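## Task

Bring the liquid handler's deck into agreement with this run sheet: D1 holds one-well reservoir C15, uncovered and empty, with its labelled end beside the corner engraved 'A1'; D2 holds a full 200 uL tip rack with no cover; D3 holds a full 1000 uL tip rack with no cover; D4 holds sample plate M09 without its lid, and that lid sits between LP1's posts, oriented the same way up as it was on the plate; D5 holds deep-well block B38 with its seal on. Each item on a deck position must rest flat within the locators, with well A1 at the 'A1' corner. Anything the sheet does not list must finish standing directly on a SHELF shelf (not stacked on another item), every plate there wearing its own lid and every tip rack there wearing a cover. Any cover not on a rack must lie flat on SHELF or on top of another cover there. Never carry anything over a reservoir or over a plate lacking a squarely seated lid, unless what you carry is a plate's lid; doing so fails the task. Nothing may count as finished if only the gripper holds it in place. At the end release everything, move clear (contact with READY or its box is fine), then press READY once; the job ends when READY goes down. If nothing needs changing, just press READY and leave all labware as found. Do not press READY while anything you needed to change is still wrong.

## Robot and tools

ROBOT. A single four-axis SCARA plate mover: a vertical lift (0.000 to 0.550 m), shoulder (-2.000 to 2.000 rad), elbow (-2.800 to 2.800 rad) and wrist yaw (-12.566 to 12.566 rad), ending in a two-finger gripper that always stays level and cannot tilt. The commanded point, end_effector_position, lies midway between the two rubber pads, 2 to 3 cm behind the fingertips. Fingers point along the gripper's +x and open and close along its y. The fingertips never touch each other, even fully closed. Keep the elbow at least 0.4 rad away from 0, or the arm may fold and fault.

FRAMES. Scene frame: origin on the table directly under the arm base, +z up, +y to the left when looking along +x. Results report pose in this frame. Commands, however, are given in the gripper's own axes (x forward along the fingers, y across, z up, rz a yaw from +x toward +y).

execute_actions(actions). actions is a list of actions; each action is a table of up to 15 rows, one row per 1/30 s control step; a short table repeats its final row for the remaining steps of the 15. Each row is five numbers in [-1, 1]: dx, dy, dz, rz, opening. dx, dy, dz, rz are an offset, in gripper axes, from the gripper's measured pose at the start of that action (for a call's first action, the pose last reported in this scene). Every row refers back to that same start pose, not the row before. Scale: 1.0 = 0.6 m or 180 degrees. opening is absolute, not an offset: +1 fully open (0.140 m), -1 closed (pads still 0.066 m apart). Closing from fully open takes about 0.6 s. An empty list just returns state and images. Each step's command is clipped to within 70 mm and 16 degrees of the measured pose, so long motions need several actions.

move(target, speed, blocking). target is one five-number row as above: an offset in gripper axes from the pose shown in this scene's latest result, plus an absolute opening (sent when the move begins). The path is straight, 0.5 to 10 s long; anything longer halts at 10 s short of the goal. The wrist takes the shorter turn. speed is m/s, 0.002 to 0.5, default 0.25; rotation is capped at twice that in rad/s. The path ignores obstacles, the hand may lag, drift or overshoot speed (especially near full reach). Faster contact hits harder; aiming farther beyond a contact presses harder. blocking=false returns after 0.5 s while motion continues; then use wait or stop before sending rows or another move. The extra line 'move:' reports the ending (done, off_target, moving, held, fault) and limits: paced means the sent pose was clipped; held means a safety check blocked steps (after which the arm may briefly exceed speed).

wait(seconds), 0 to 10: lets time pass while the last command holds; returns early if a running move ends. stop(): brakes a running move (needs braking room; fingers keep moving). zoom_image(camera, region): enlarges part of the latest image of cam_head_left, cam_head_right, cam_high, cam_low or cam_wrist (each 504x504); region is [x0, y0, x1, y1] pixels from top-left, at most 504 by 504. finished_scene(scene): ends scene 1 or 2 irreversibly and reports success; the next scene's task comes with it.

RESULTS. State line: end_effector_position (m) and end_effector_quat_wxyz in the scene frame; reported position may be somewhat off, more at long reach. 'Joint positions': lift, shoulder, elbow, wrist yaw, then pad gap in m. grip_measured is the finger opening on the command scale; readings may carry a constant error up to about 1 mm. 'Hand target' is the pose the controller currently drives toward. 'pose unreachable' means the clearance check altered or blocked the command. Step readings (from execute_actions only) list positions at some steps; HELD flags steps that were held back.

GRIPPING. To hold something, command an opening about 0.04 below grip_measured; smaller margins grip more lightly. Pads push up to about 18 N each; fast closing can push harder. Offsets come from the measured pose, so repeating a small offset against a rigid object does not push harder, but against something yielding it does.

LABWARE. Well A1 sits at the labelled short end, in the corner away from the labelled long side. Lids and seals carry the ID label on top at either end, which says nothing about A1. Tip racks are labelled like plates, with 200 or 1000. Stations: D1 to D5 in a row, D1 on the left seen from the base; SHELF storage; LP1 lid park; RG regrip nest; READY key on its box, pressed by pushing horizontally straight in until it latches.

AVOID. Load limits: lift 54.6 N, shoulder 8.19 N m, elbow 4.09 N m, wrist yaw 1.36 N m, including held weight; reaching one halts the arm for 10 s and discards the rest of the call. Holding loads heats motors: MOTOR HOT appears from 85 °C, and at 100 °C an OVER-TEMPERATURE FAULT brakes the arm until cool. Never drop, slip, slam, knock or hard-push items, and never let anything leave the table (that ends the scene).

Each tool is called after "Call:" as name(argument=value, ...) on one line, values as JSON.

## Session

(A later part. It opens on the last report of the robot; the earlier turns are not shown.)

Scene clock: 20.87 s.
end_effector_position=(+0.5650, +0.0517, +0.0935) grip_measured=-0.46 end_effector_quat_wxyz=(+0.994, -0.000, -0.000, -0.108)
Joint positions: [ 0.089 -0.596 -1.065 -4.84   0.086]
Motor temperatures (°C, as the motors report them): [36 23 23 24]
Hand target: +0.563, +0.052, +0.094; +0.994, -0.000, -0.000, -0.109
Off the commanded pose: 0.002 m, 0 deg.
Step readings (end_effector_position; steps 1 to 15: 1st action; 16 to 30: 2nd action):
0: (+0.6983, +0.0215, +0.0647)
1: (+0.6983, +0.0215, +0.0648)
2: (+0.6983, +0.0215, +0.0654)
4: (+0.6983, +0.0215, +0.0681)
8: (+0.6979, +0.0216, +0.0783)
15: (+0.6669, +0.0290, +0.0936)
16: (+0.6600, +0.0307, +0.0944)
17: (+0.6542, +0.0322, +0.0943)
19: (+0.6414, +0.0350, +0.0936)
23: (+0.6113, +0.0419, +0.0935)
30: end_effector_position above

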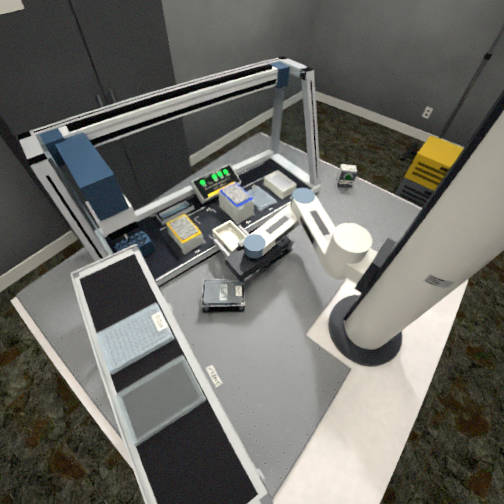

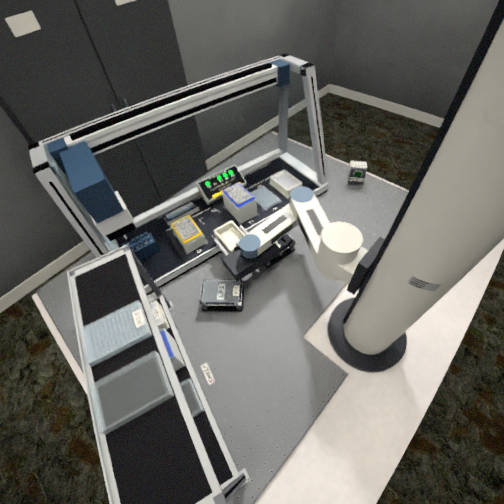

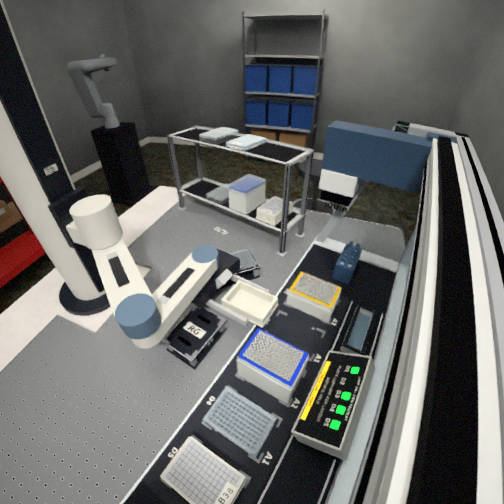

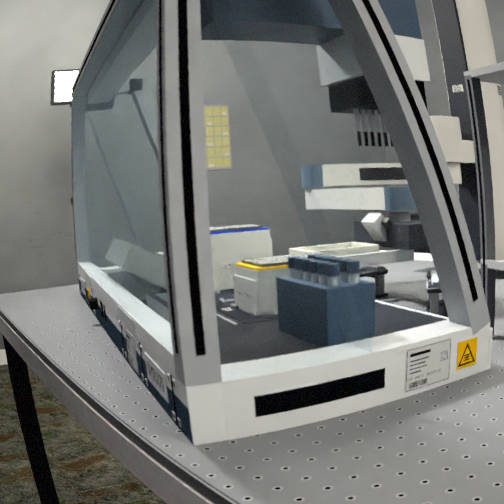

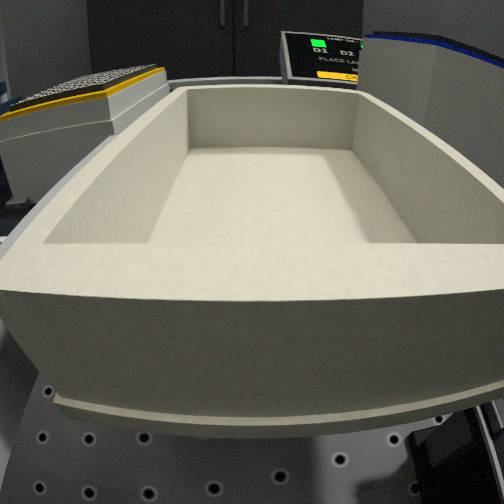

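Call:
execute_actions(actions=[[[-0.005,-0.002,0,-0.005,-0.505],[-0.009,-0.006,0,-0.015,-0.505],[-0.015,-0.013,0,-0.03,-0.505],[-0.023,-0.021,0,-0.05,-0.505],[-0.032,-0.031,0,-0.073,-0.505],[-0.042,-0.041,0,-0.098,-0.505],[-0.053,-0.053,0,-0.125,-0.505],[-0.064,-0.065,0,-0.155,-0.505],[-0.075,-0.078,0,-0.185,-0.505],[-0.086,-0.091,0,-0.215,-0.505],[-0.097,-0.103,0,-0.245,-0.505],[-0.107,-0.116,0,-0.275,-0.505],[-0.116,-0.129,0,-0.305,-0.505],[-0.124,-0.141,0,-0.335,-0.505],[-0.131,-0.154,0,-0.365,-0.505]]])

Scene clock: 22.27 s.
end_effector_position=(+0.4831, -0.0032, +0.0935) grip_measured=-0.46 end_effector_quat_wxyz=(+0.870, -0.000, -0.000, -0.493)
Joint positions: [ 0.089 -0.453 -1.053 -5.809  0.086]
Motor temperatures (°C, as the motors report them): [36 23 23 24]
Hand target: +0.469, -0.017, +0.094; +0.822, -0.000, -0.000, -0.570
Off the commanded pose: 0.024 m, 19 deg; orientation clipped at the last step of the last action.
Step readings (end_effector_position):
0: (+0.5633, +0.0521, +0.0935)
1: (+0.5632, +0.0519, +0.0935)
2: (+0.5618, +0.0509, +0.0935)
4: (+0.5564, +0.0471, +0.0935)
8: (+0.5354, +0.0337, +0.0935)
15: end_effector_position above

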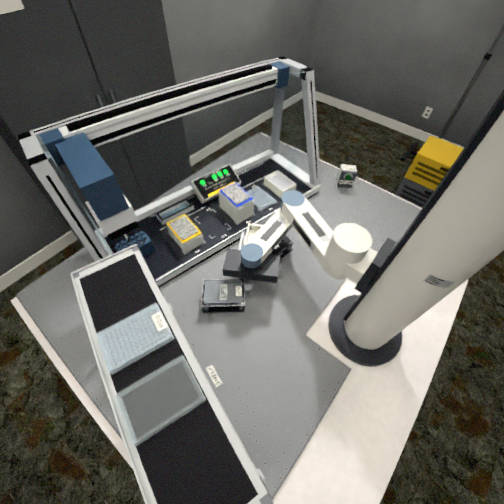

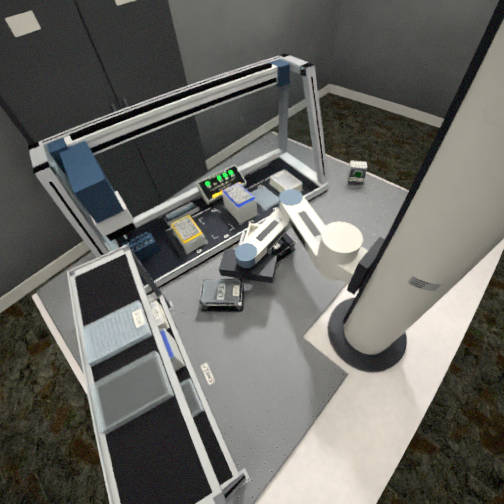

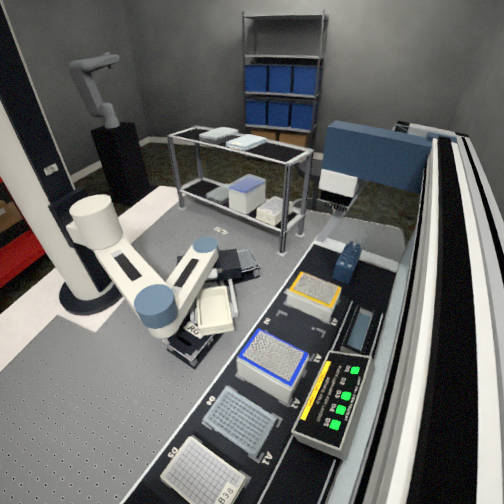

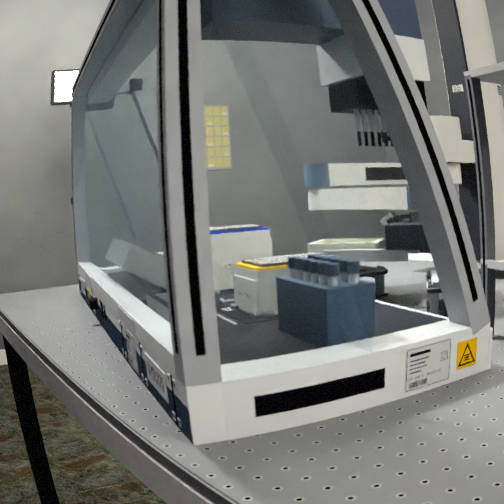

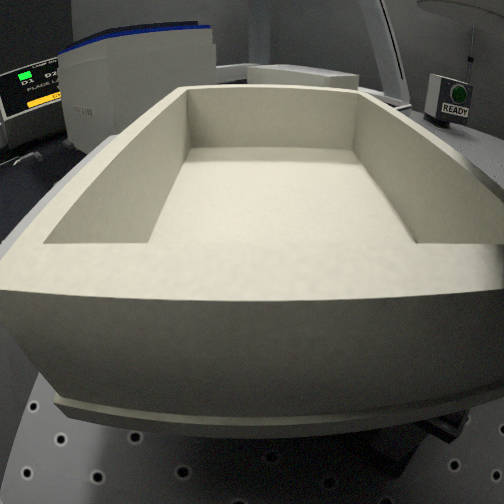

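Call:
execute_actions(actions=[[[0.0089,-0.0345,0,-0.065,-0.505],[0.0114,-0.0394,0,-0.0797,-0.505],[0.0152,-0.0467,0,-0.1017,-0.505],[0.0196,-0.0553,0,-0.1273,-0.505],[0.0239,-0.0639,0,-0.153,-0.505],[0.0283,-0.0725,0,-0.1786,-0.505],[0.0323,-0.0805,0,-0.2024,-0.505],[0.0355,-0.0866,0,-0.2207,-0.505],[0.0377,-0.0909,0,-0.2336,-0.505],[0.0389,-0.0934,0,-0.2409,-0.505]]])

Scene clock: 24.43 s.
end_effector_position=(+0.4470, -0.0521, +0.0935) grip_measured=-0.46 end_effector_quat_wxyz=(+0.626, -0.000, -0.000, -0.780)
Joint positions: [ 0.089 -0.552 -1.289 -6.232  0.086]
Motor temperatures (°C, as the motors report them): [36 23 23 24]
Hand target: +0.447, -0.052, +0.094; +0.626, -0.000, -0.000, -0.780
Off the commanded pose: 0.000 m, 0 deg.
Step readings (end_effector_position):
0: (+0.4694, -0.0166, +0.0935)
1: (+0.4692, -0.0168, +0.0935)
2: (+0.4679, -0.0184, +0.0935)
4: (+0.4644, -0.0235, +0.0935)
8: (+0.4537, -0.0397, +0.0935)
15: end_effector_position above

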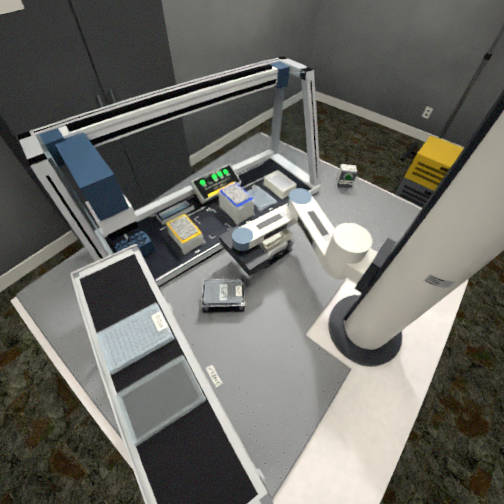

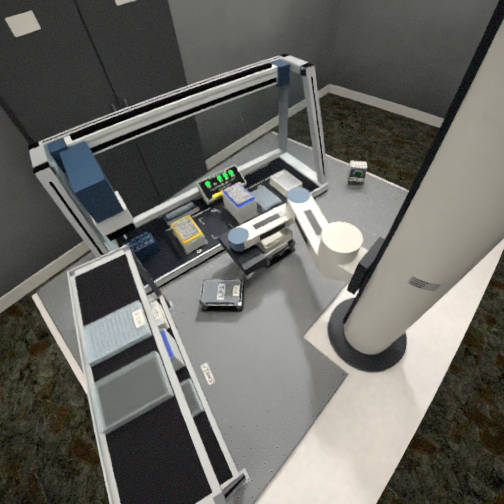

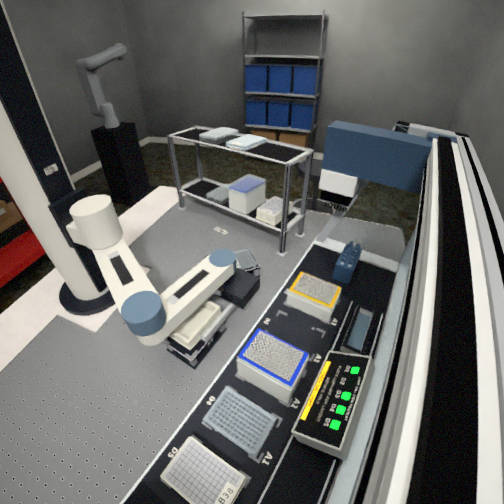

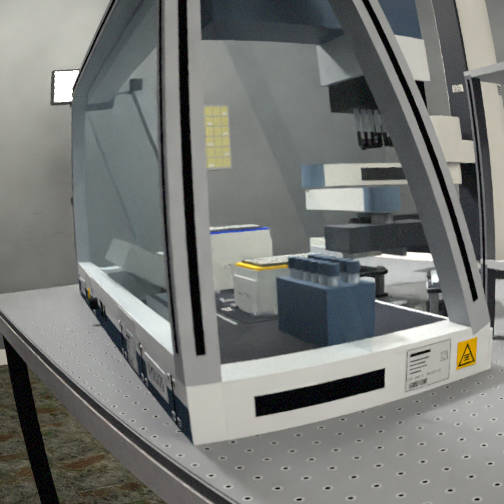

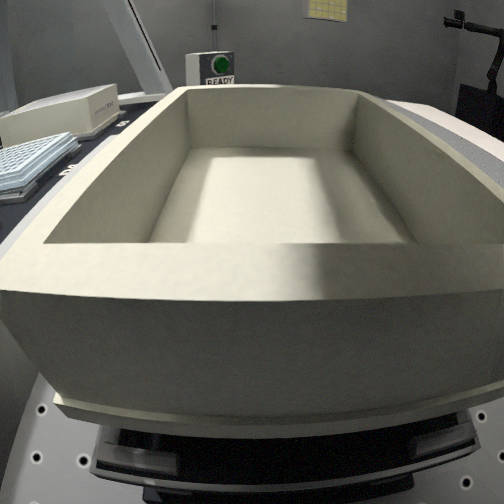

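Call:
zoom_image(camera="cam_wrist", region=[0, 70, 150, 200])

Call:
zoom_image(camera="cam_wrist", region=[70, 400, 190, 504])

Call:
zoom_image(camera="cam_wrist", region=[384, 390, 504, 494])

Call:
zoom_image(camera="cam_high", region=[155, 290, 245, 380])

Region (0, 70, 150, 200) of cam_wrist's 504x504 image, scaled by 3.360, with more detail than that image has; it fills the top 437 rows of this view, and the rest is white.

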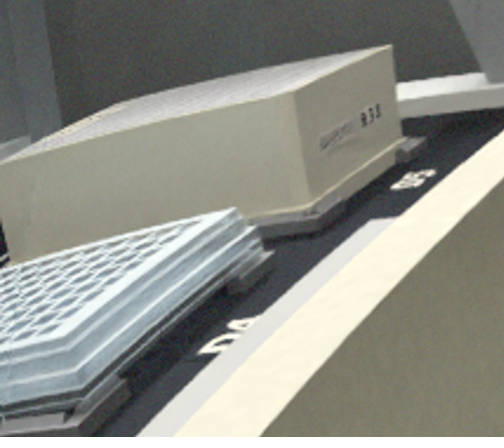

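Region (70, 400, 190, 504) of cam_wrist's 504x504 image, scaled by 4.200, with more detail than that image has; it fills the top 437 rows of this view, and the rest is white.

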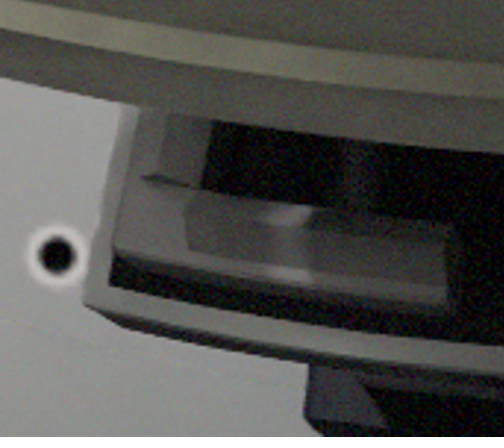

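Region (384, 390, 504, 494) of cam_wrist's 504x504 image, scaled by 4.200, with more detail than that image has; it fills the top 437 rows of this view, and the rest is white.

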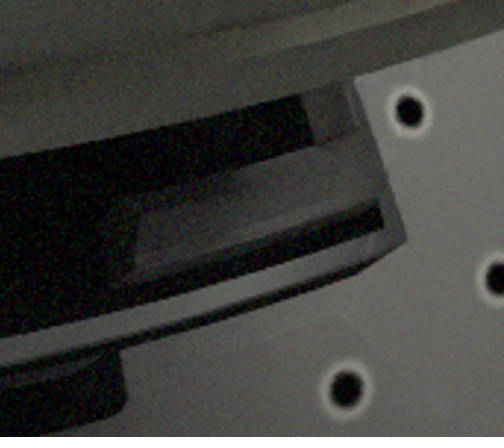

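Region (155, 290, 245, 380) of cam_high's 504x504 image, scaled by 5.600, with more detail than that image has.

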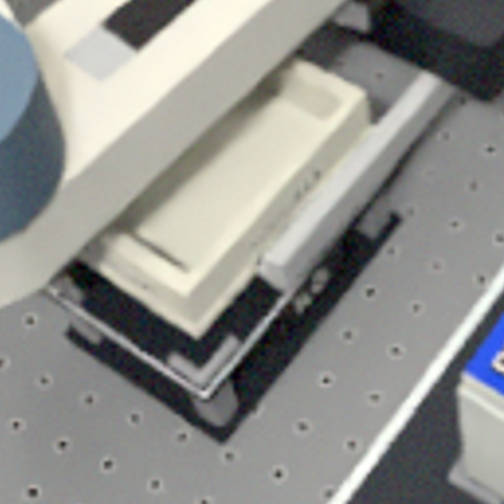

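Call:
execute_actions(actions=[[[0.002,-0.001,-0.003,0,-0.505],[0.004,-0.002,-0.008,0,-0.505],[0.006,-0.0027,-0.014,0,-0.505],[0.007,-0.0027,-0.019,0,-0.505],[0.007,-0.0027,-0.023,0,-0.505],[0.007,-0.0027,-0.026,0,-0.505],[0.007,-0.0027,-0.029,0,-0.505],[0.007,-0.0027,-0.031,0,-0.505],[0.007,-0.0027,-0.033,0,-0.505],[0.007,-0.0027,-0.034,0,-0.505]]])

Scene clock: 25.97 s.
end_effector_position=(+0.4445, -0.0559, +0.0731) grip_measured=-0.46 end_effector_quat_wxyz=(+0.625, -0.000, -0.000, -0.780)
Joint positions: [ 0.068 -0.568 -1.273 -6.233  0.086]
Motor temperatures (°C, as the motors report them): [36 23 23 24]
Hand target: +0.445, -0.056, +0.073; +0.626, -0.000, -0.000, -0.780
Off the commanded pose: 0.000 m, 0 deg.
Step readings (end_effector_position):
0: (+0.4470, -0.0521, +0.0935)
1: (+0.4469, -0.0521, +0.0934)
2: (+0.4463, -0.0530, +0.0921)
4: (+0.4451, -0.0547, +0.0867)
8: (+0.4445, -0.0559, +0.0765)
15: end_effector_position above

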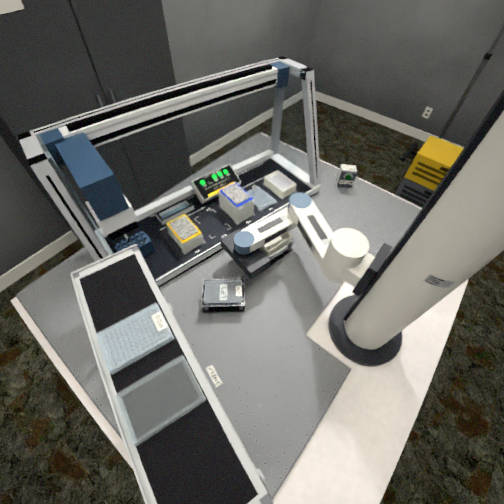

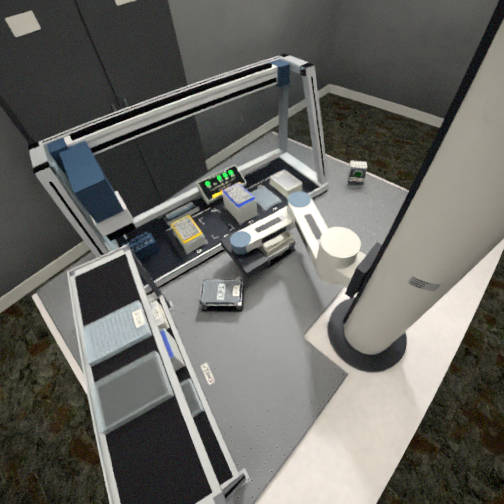

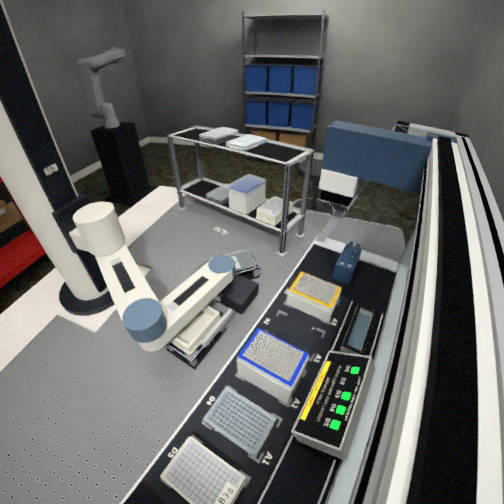

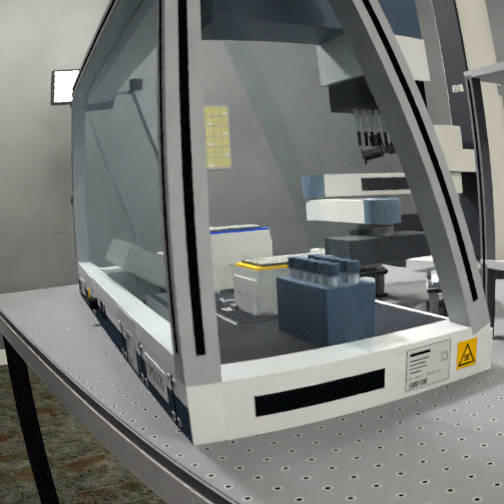

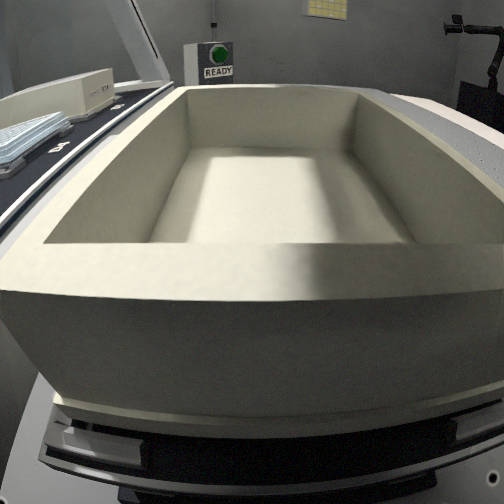

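Call:
zoom_image(camera="cam_wrist", region=[30, 385, 160, 490])

Call:
zoom_image(camera="cam_wrist", region=[414, 375, 504, 465])

Call:
zoom_image(camera="cam_high", region=[155, 295, 245, 375])

Region (30, 385, 160, 490) of cam_wrist's 504x504 image, scaled by 3.877, with more detail than that image has; it fills the top 407 rows of this view, and the rest is white.

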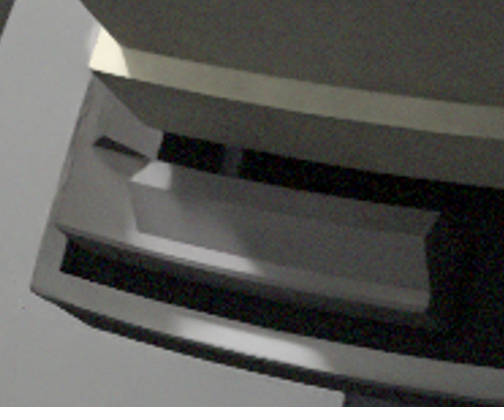

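Region (414, 375, 504, 465) of cam_wrist's 504x504 image, scaled by 5.600, with more detail than that image has.

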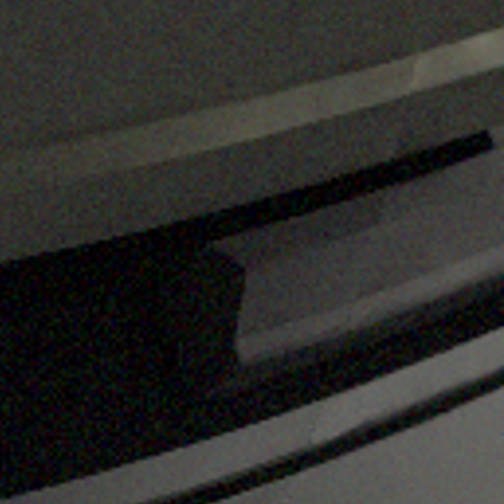

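Region (155, 295, 245, 375) of cam_high's 504x504 image, scaled by 5.600, with more detail than that image has.

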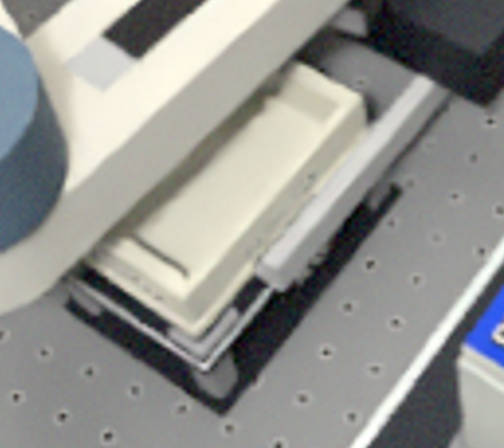

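Call:
execute_actions(actions=[[[0,-0.0005,-0.002,0.001,-0.505],[0,-0.0005,-0.004,0.001,-0.505],[0,-0.0005,-0.0058,0.001,-0.505],[0,-0.0005,-0.0072,0.001,-0.505],[0,-0.0005,-0.0084,0.001,-0.505],[0,-0.0005,-0.0094,0.001,-0.505],[0,-0.0005,-0.0103,0.001,-0.505],[0,-0.0005,-0.0111,0.001,-0.505],[0,-0.0005,-0.0111,0.001,-0.505],[0,-0.0005,-0.0111,0.001,-0.49],[0,-0.0005,-0.0111,0.001,-0.47],[0,-0.0005,-0.0111,0.001,-0.45],[0,-0.0005,-0.0111,0.001,-0.41],[0,-0.0005,-0.0111,0.001,-0.33],[0,-0.0005,-0.0111,0.001,-0.04]]])

Scene clock: 27.17 s.
end_effector_position=(+0.4443, -0.0558, +0.0665) grip_measured=-0.28 end_effector_quat_wxyz=(+0.627, -0.000, -0.000, -0.779)
Joint positions: [ 0.061 -0.568 -1.27  -6.233  0.093]
Motor temperatures (°C, as the motors report them): [36 23 23 24]
Hand target: +0.444, -0.056, +0.066; +0.627, -0.000, -0.000, -0.779
Off the commanded pose: 0.000 m, 0 deg.
Step readings (end_effector_position):
0: (+0.4445, -0.0559, +0.0731)
1: (+0.4445, -0.0559, +0.0730)
2: (+0.4442, -0.0558, +0.0720)
4: (+0.4445, -0.0558, +0.0696)
8: (+0.4446, -0.0559, +0.0669)
15: end_effector_position above

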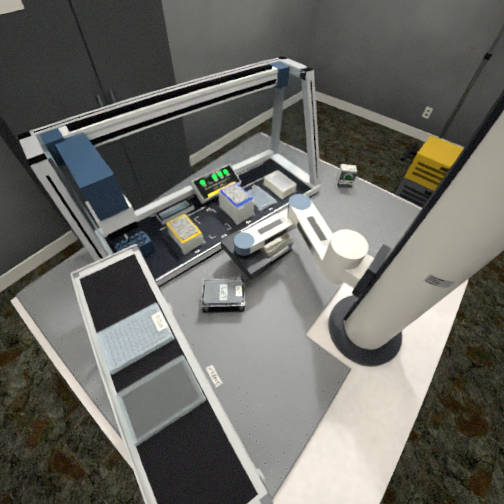

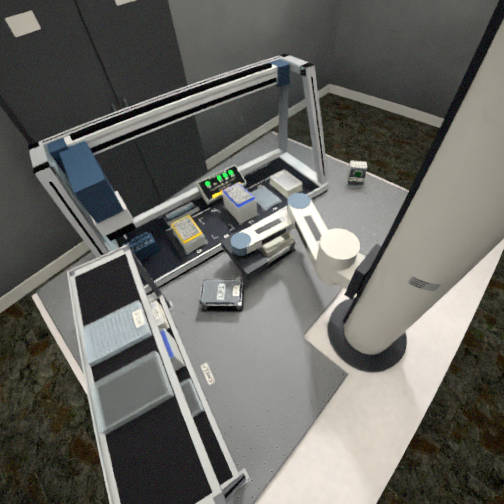

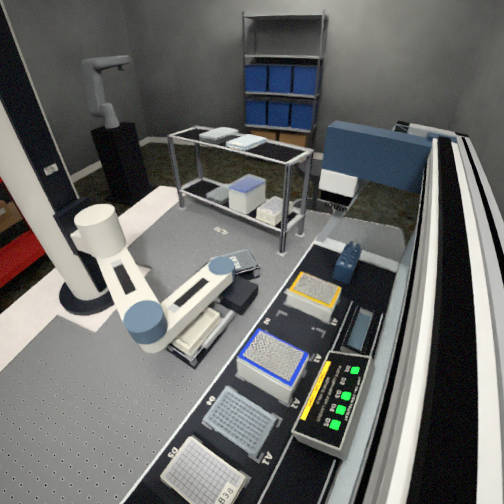

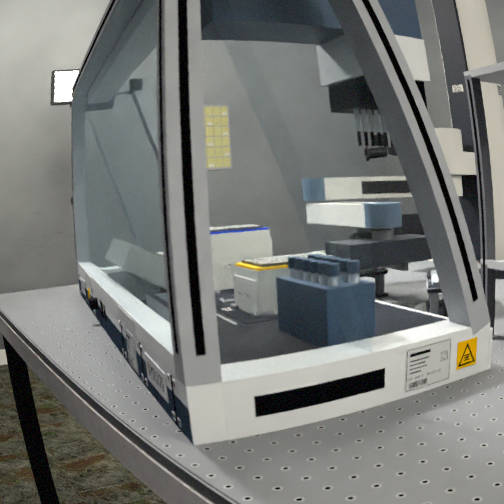

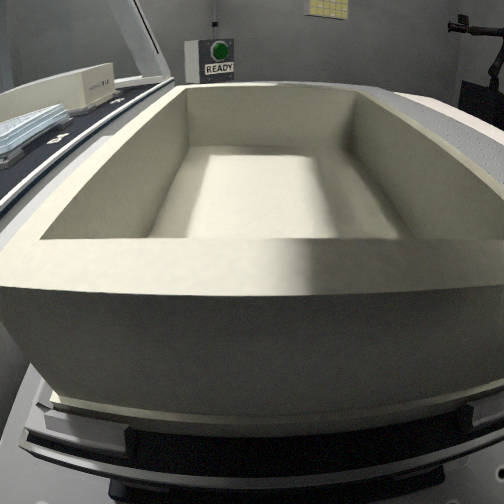

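Call:
execute_actions(actions=[[[0,0,0.005,0,-0.04],[-0.003,0,0.013,0,-0.04],[-0.008,0,0.023,0,-0.04],[-0.015,0,0.034,0,-0.04],[-0.024,0,0.045,0,-0.04],[-0.035,0,0.054,0,-0.04],[-0.048,0,0.061,0,-0.04],[-0.062,0,0.065,0,-0.04],[-0.077,0,0.065,0,-0.04],[-0.093,0.003,0.065,0.008,-0.04],[-0.11,0.008,0.065,0.022,-0.04],[-0.127,0.015,0.065,0.042,-0.04],[-0.144,0.024,0.065,0.066,-0.04],[-0.161,0.034,0.065,0.093,-0.04],[-0.178,0.045,0.065,0.122,-0.04]],[[-0.045,0.04,0,0.08,-0.04],[-0.058,0.054,0,0.11,-0.04],[-0.071,0.068,0,0.14,-0.04],[-0.084,0.082,0,0.17,-0.04],[-0.097,0.096,0,0.2,-0.04],[-0.11,0.11,0,0.23,-0.04],[-0.123,0.124,0,0.26,-0.04],[-0.136,0.138,0,0.29,-0.04],[-0.149,0.152,0,0.32,-0.04],[-0.162,0.166,0,0.345,-0.04],[-0.175,0.178,0,0.37,-0.04],[-0.188,0.19,0,0.39,-0.04],[-0.2,0.2,0,0.405,-0.04],[-0.21,0.208,0,0.418,-0.04],[-0.22,0.215,0,0.428,-0.04]]])

Scene clock: 29.87 s.
end_effector_position=(+0.5782, +0.1217, +0.1054) grip_measured=-0.04 end_effector_quat_wxyz=(+0.973, -0.000, -0.000, -0.232)
Joint positions: [ 0.1   -0.198 -1.389 -5.165  0.102]
Motor temperatures (°C, as the motors report them): [36 23 23 24]
Hand target: +0.593, +0.133, +0.105; +0.985, -0.000, -0.000, -0.171
Off the commanded pose: 0.027 m, 8 deg.
Step readings (end_effector_position; steps 1 to 15: 1st action; 16 to 30: 2nd action):
0: (+0.4443, -0.0558, +0.0665)
1: (+0.4443, -0.0558, +0.0665)
2: (+0.4442, -0.0558, +0.0680)
4: (+0.4445, -0.0544, +0.0759)
8: (+0.4479, -0.0373, +0.0967)
15: (+0.4609, +0.0161, +0.1054)
16: (+0.4649, +0.0245, +0.1054)
17: (+0.4704, +0.0319, +0.1054)
19: (+0.4868, +0.0466, +0.1054)
23: (+0.5228, +0.0763, +0.1054)
30: end_effector_position above

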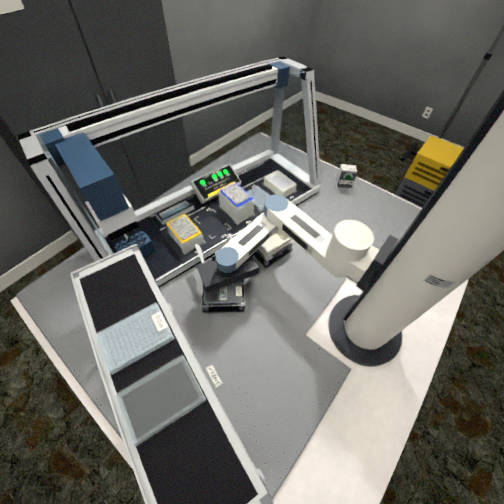

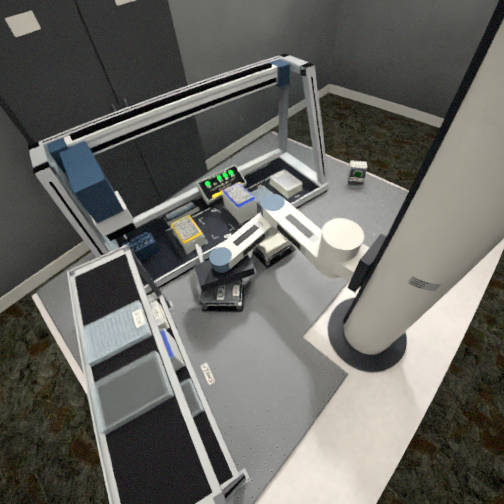

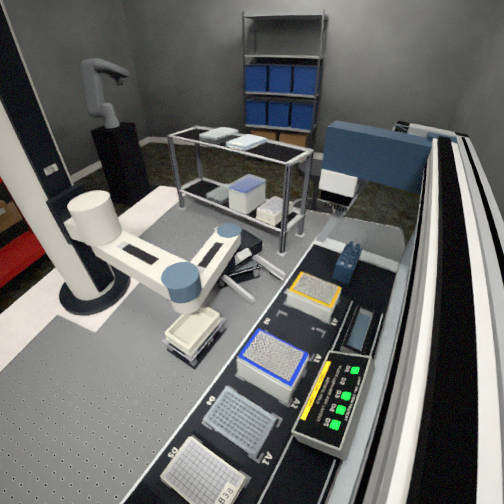

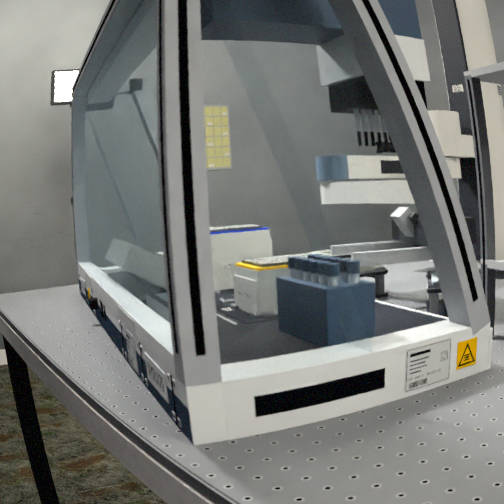

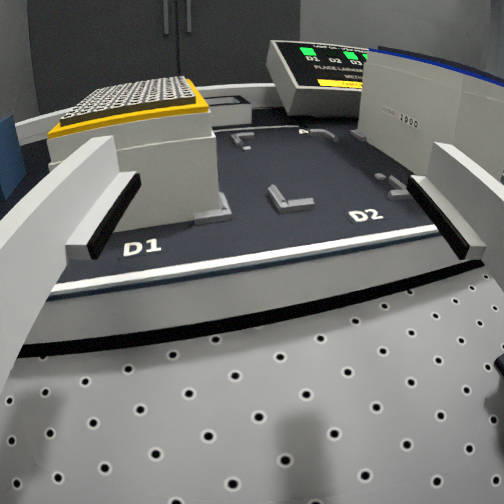

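Call:
zoom_image(camera="cam_wrist", region=[40, 65, 220, 145])

Call:
zoom_image(camera="cam_high", region=[155, 295, 235, 375])

Region (40, 65, 220, 145) of cam_wrist's 504x504 image, scaled by 2.800, with more detail than that image has.

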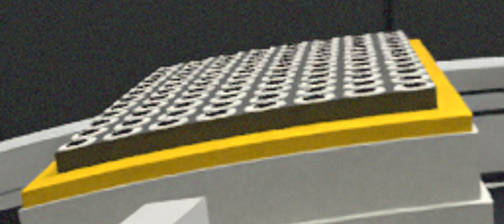

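Region (155, 295, 235, 375) of cam_high's 504x504 image, scaled by 6.300, with more detail than that image has.

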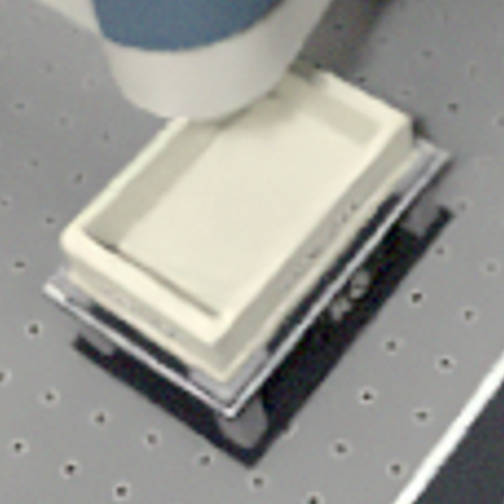

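Call:
execute_actions(actions=[[[0.015,0.032,0,0.042,-0.04],[0.018,0.04,-0.002,0.047,-0.04],[0.022,0.051,-0.004,0.054,-0.04],[0.026,0.063,-0.007,0.061,-0.04],[0.031,0.075,-0.01,0.068,-0.04],[0.035,0.086,-0.013,0.074,-0.04],[0.038,0.094,-0.015,0.0775,-0.04],[0.0405,0.099,-0.017,0.0792,-0.04],[0.04145,0.1011,-0.0173,0.0792,-0.04]]])

Scene clock: 30.83 s.
end_effector_position=(+0.6278, +0.1645, +0.0950) grip_measured=-0.04 end_effector_quat_wxyz=(+0.994, -0.000, -0.000, -0.110)
Joint positions: [ 0.09  -0.149 -1.586 -4.768  0.102]
Motor temperatures (°C, as the motors report them): [36 23 23 24]
Hand target: +0.628, +0.165, +0.095; +0.994, -0.000, -0.000, -0.110
Off the commanded pose: 0.000 m, 0 deg.
Step readings (end_effector_position):
0: (+0.5934, +0.1332, +0.1054)
1: (+0.5936, +0.1335, +0.1054)
2: (+0.5952, +0.1349, +0.1054)
4: (+0.6018, +0.1414, +0.1034)
8: (+0.6198, +0.1585, +0.0972)
15: end_effector_position above

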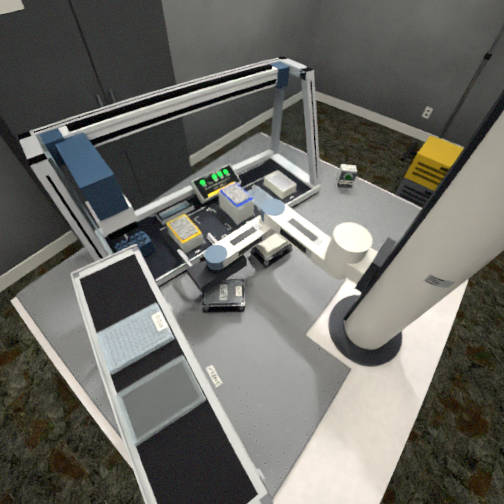

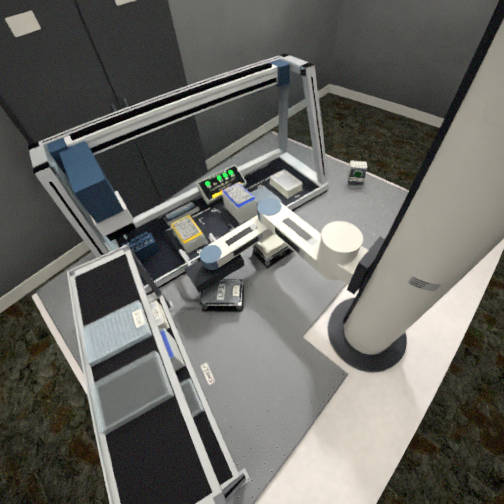

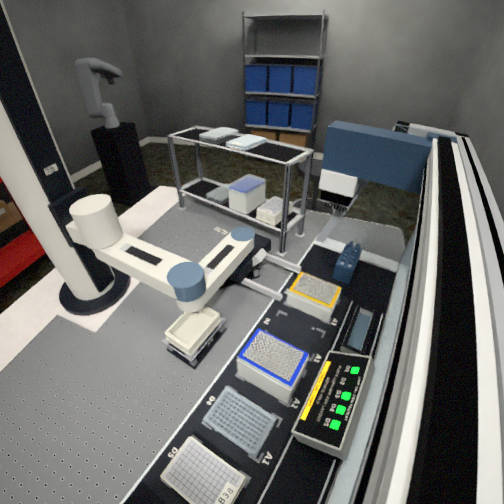

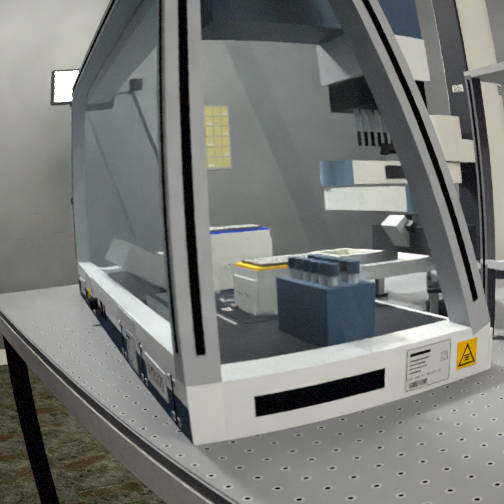

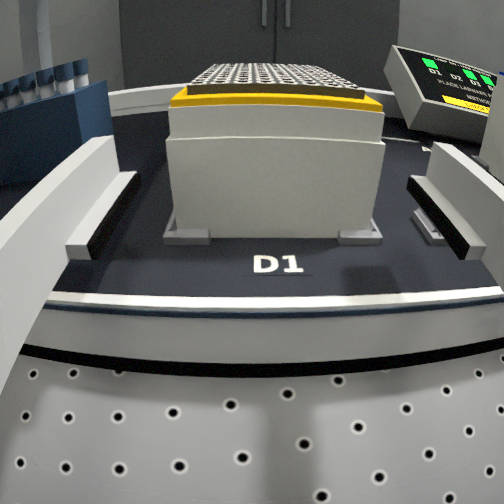

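Call:
zoom_image(camera="cam_wrist", region=[150, 120, 270, 260])

Call:
zoom_image(camera="cam_wrist", region=[300, 120, 420, 260])

Region (150, 120, 270, 260) of cam_wrist's 504x504 image, scaled by 3.600, with more detail than that image has; it fills the left 432 columns of this view, and the rest is white.

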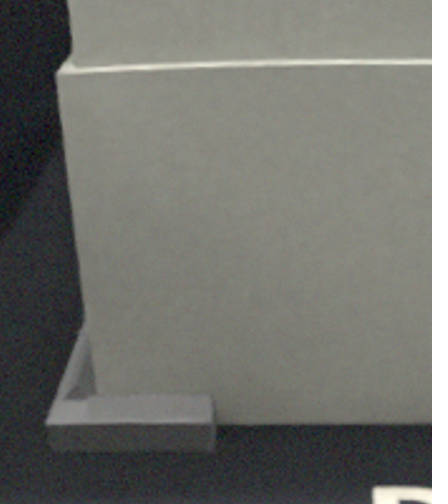

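Region (300, 120, 420, 260) of cam_wrist's 504x504 image, scaled by 3.600, with more detail than that image has; it fills the left 432 columns of this view, and the rest is white.

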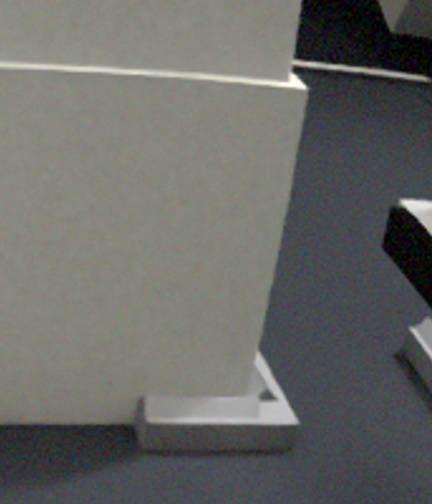

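Call:
execute_actions(actions=[[[0.004,-0.0008,-0.001,0,-0.04],[0.012,-0.0008,-0.002,0,-0.04],[0.024,-0.0008,-0.004,0,-0.04],[0.039,-0.0008,-0.006,0,-0.04],[0.056,-0.0008,-0.008,0,-0.04],[0.074,-0.0008,-0.01,0,-0.04],[0.092,-0.0008,-0.012,0,-0.04],[0.109,-0.0008,-0.014,0,-0.04],[0.125,-0.0008,-0.0155,0,-0.04],[0.138,-0.0008,-0.0167,0,-0.04],[0.148,-0.0008,-0.0167,0,-0.04],[0.155,-0.0008,-0.0167,0,-0.1],[0.1595,-0.0008,-0.0167,0,-0.16],[0.1615,-0.0008,-0.0167,0,-0.22],[0.1617,-0.0008,-0.0167,0,-0.28]]])

Scene clock: 32.13 s.
end_effector_position=(+0.7163, +0.1412, +0.0850) grip_measured=-0.25 end_effector_quat_wxyz=(+0.994, -0.000, -0.000, -0.111)
Joint positions: [ 0.08  -0.114 -2.012 -4.379  0.094]
Motor temperatures (°C, as the motors report them): [36 23 23 24]
Hand target: +0.721, +0.142, +0.085; +0.994, -0.000, -0.000, -0.110
Off the commanded pose: 0.006 m, 0 deg.
Step readings (end_effector_position):
0: (+0.6278, +0.1645, +0.0950)
1: (+0.6280, +0.1646, +0.0950)
2: (+0.6301, +0.1639, +0.0944)
4: (+0.6386, +0.1616, +0.0931)
8: (+0.6678, +0.1519, +0.0889)
15: end_effector_position above

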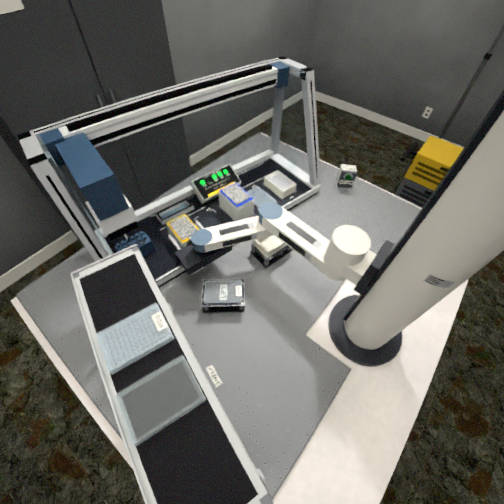

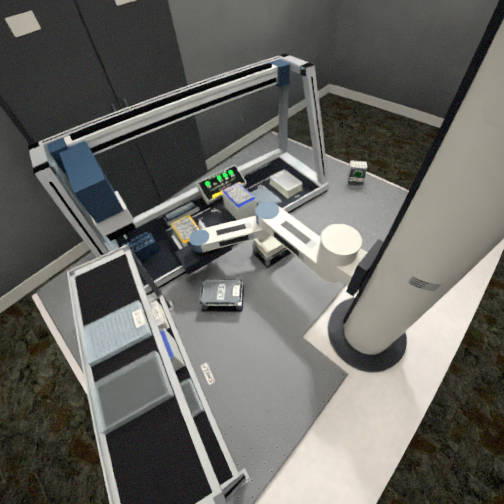

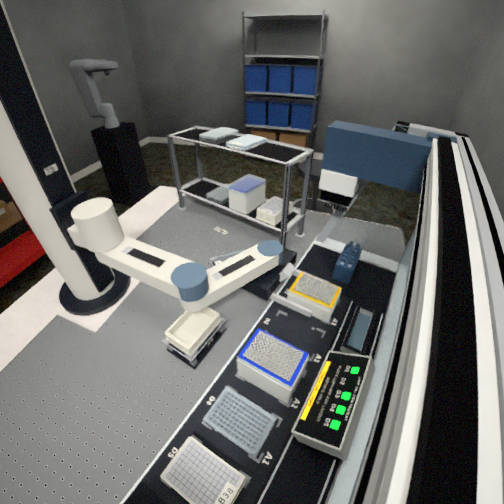

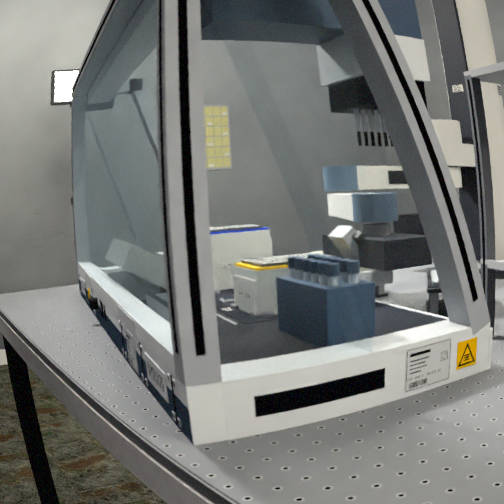

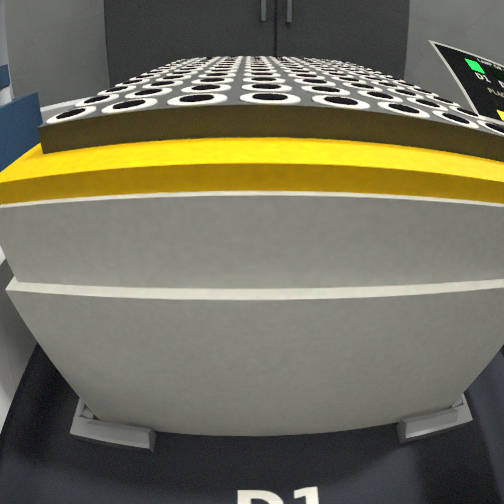

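Call:
execute_actions(actions=[[[0.0092,0.0049,0,0.0006,-0.28],[0.0092,0.0049,0,0.0006,-0.3],[0.0092,0.0049,0,0.0006,-0.34],[0.0092,0.0049,0,0.0006,-0.38],[0.0092,0.0049,0,0.0006,-0.41],[0.0092,0.0049,0,0.0006,-0.43],[0.0092,0.0049,0,0.0006,-0.45],[0.0092,0.0049,0,0.0006,-0.47],[0.0092,0.0049,0,0.0006,-0.49],[0.0092,0.0049,0,0.0006,-0.505],[0.0092,0.0049,0,0.0006,-0.505],[0.0092,0.0049,0.002,0.0006,-0.505],[0.0092,0.0049,0.006,0.0006,-0.505],[0.0092,0.0049,0.012,0.0006,-0.505],[0.0092,0.0049,0.02,0.0006,-0.505]]])

Scene clock: 33.10 s.
end_effector_position=(+0.7223, +0.1429, +0.0908) grip_measured=-0.46 end_effector_quat_wxyz=(+0.994, -0.000, -0.000, -0.109)
Joint positions: [ 0.086 -0.097 -2.056 -4.35   0.086]
Motor temperatures (°C, as the motors report them): [36 23 23 24]
Hand target: +0.722, +0.143, +0.097; +0.994, -0.000, -0.000, -0.110
Off the commanded pose: 0.006 m, 0 deg.
Step readings (end_effector_position):
0: (+0.7210, +0.1423, +0.0850)
1: (+0.7212, +0.1423, +0.0850)
2: (+0.7222, +0.1426, +0.0850)
4: (+0.7223, +0.1427, +0.0850)
8: (+0.7223, +0.1429, +0.0850)
15: end_effector_position above

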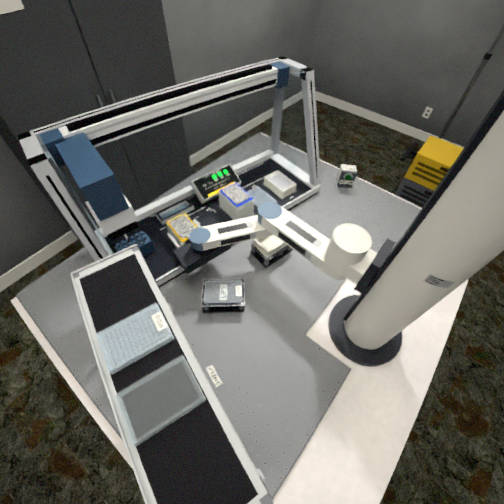

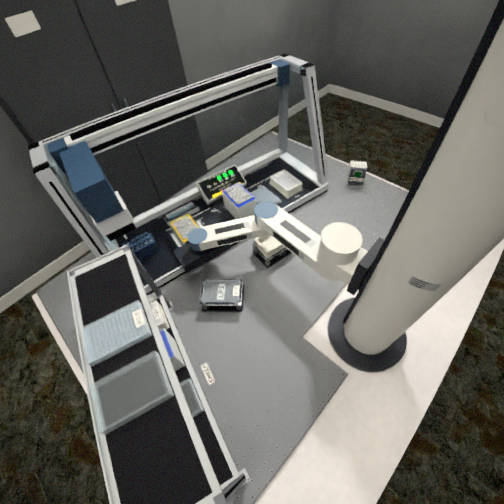

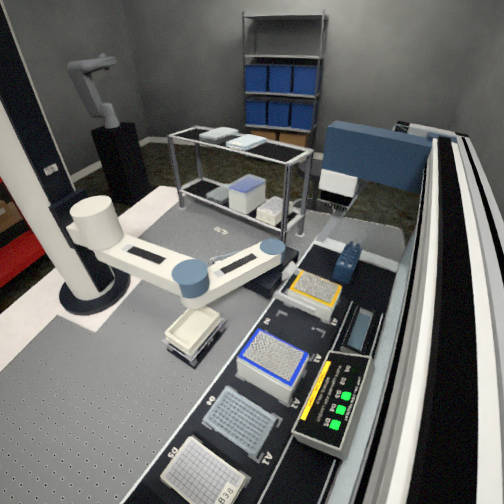

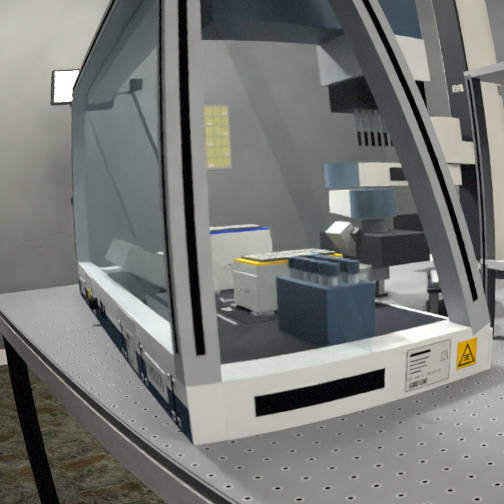

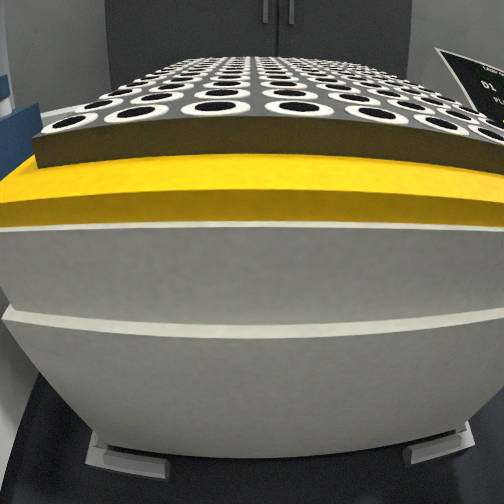

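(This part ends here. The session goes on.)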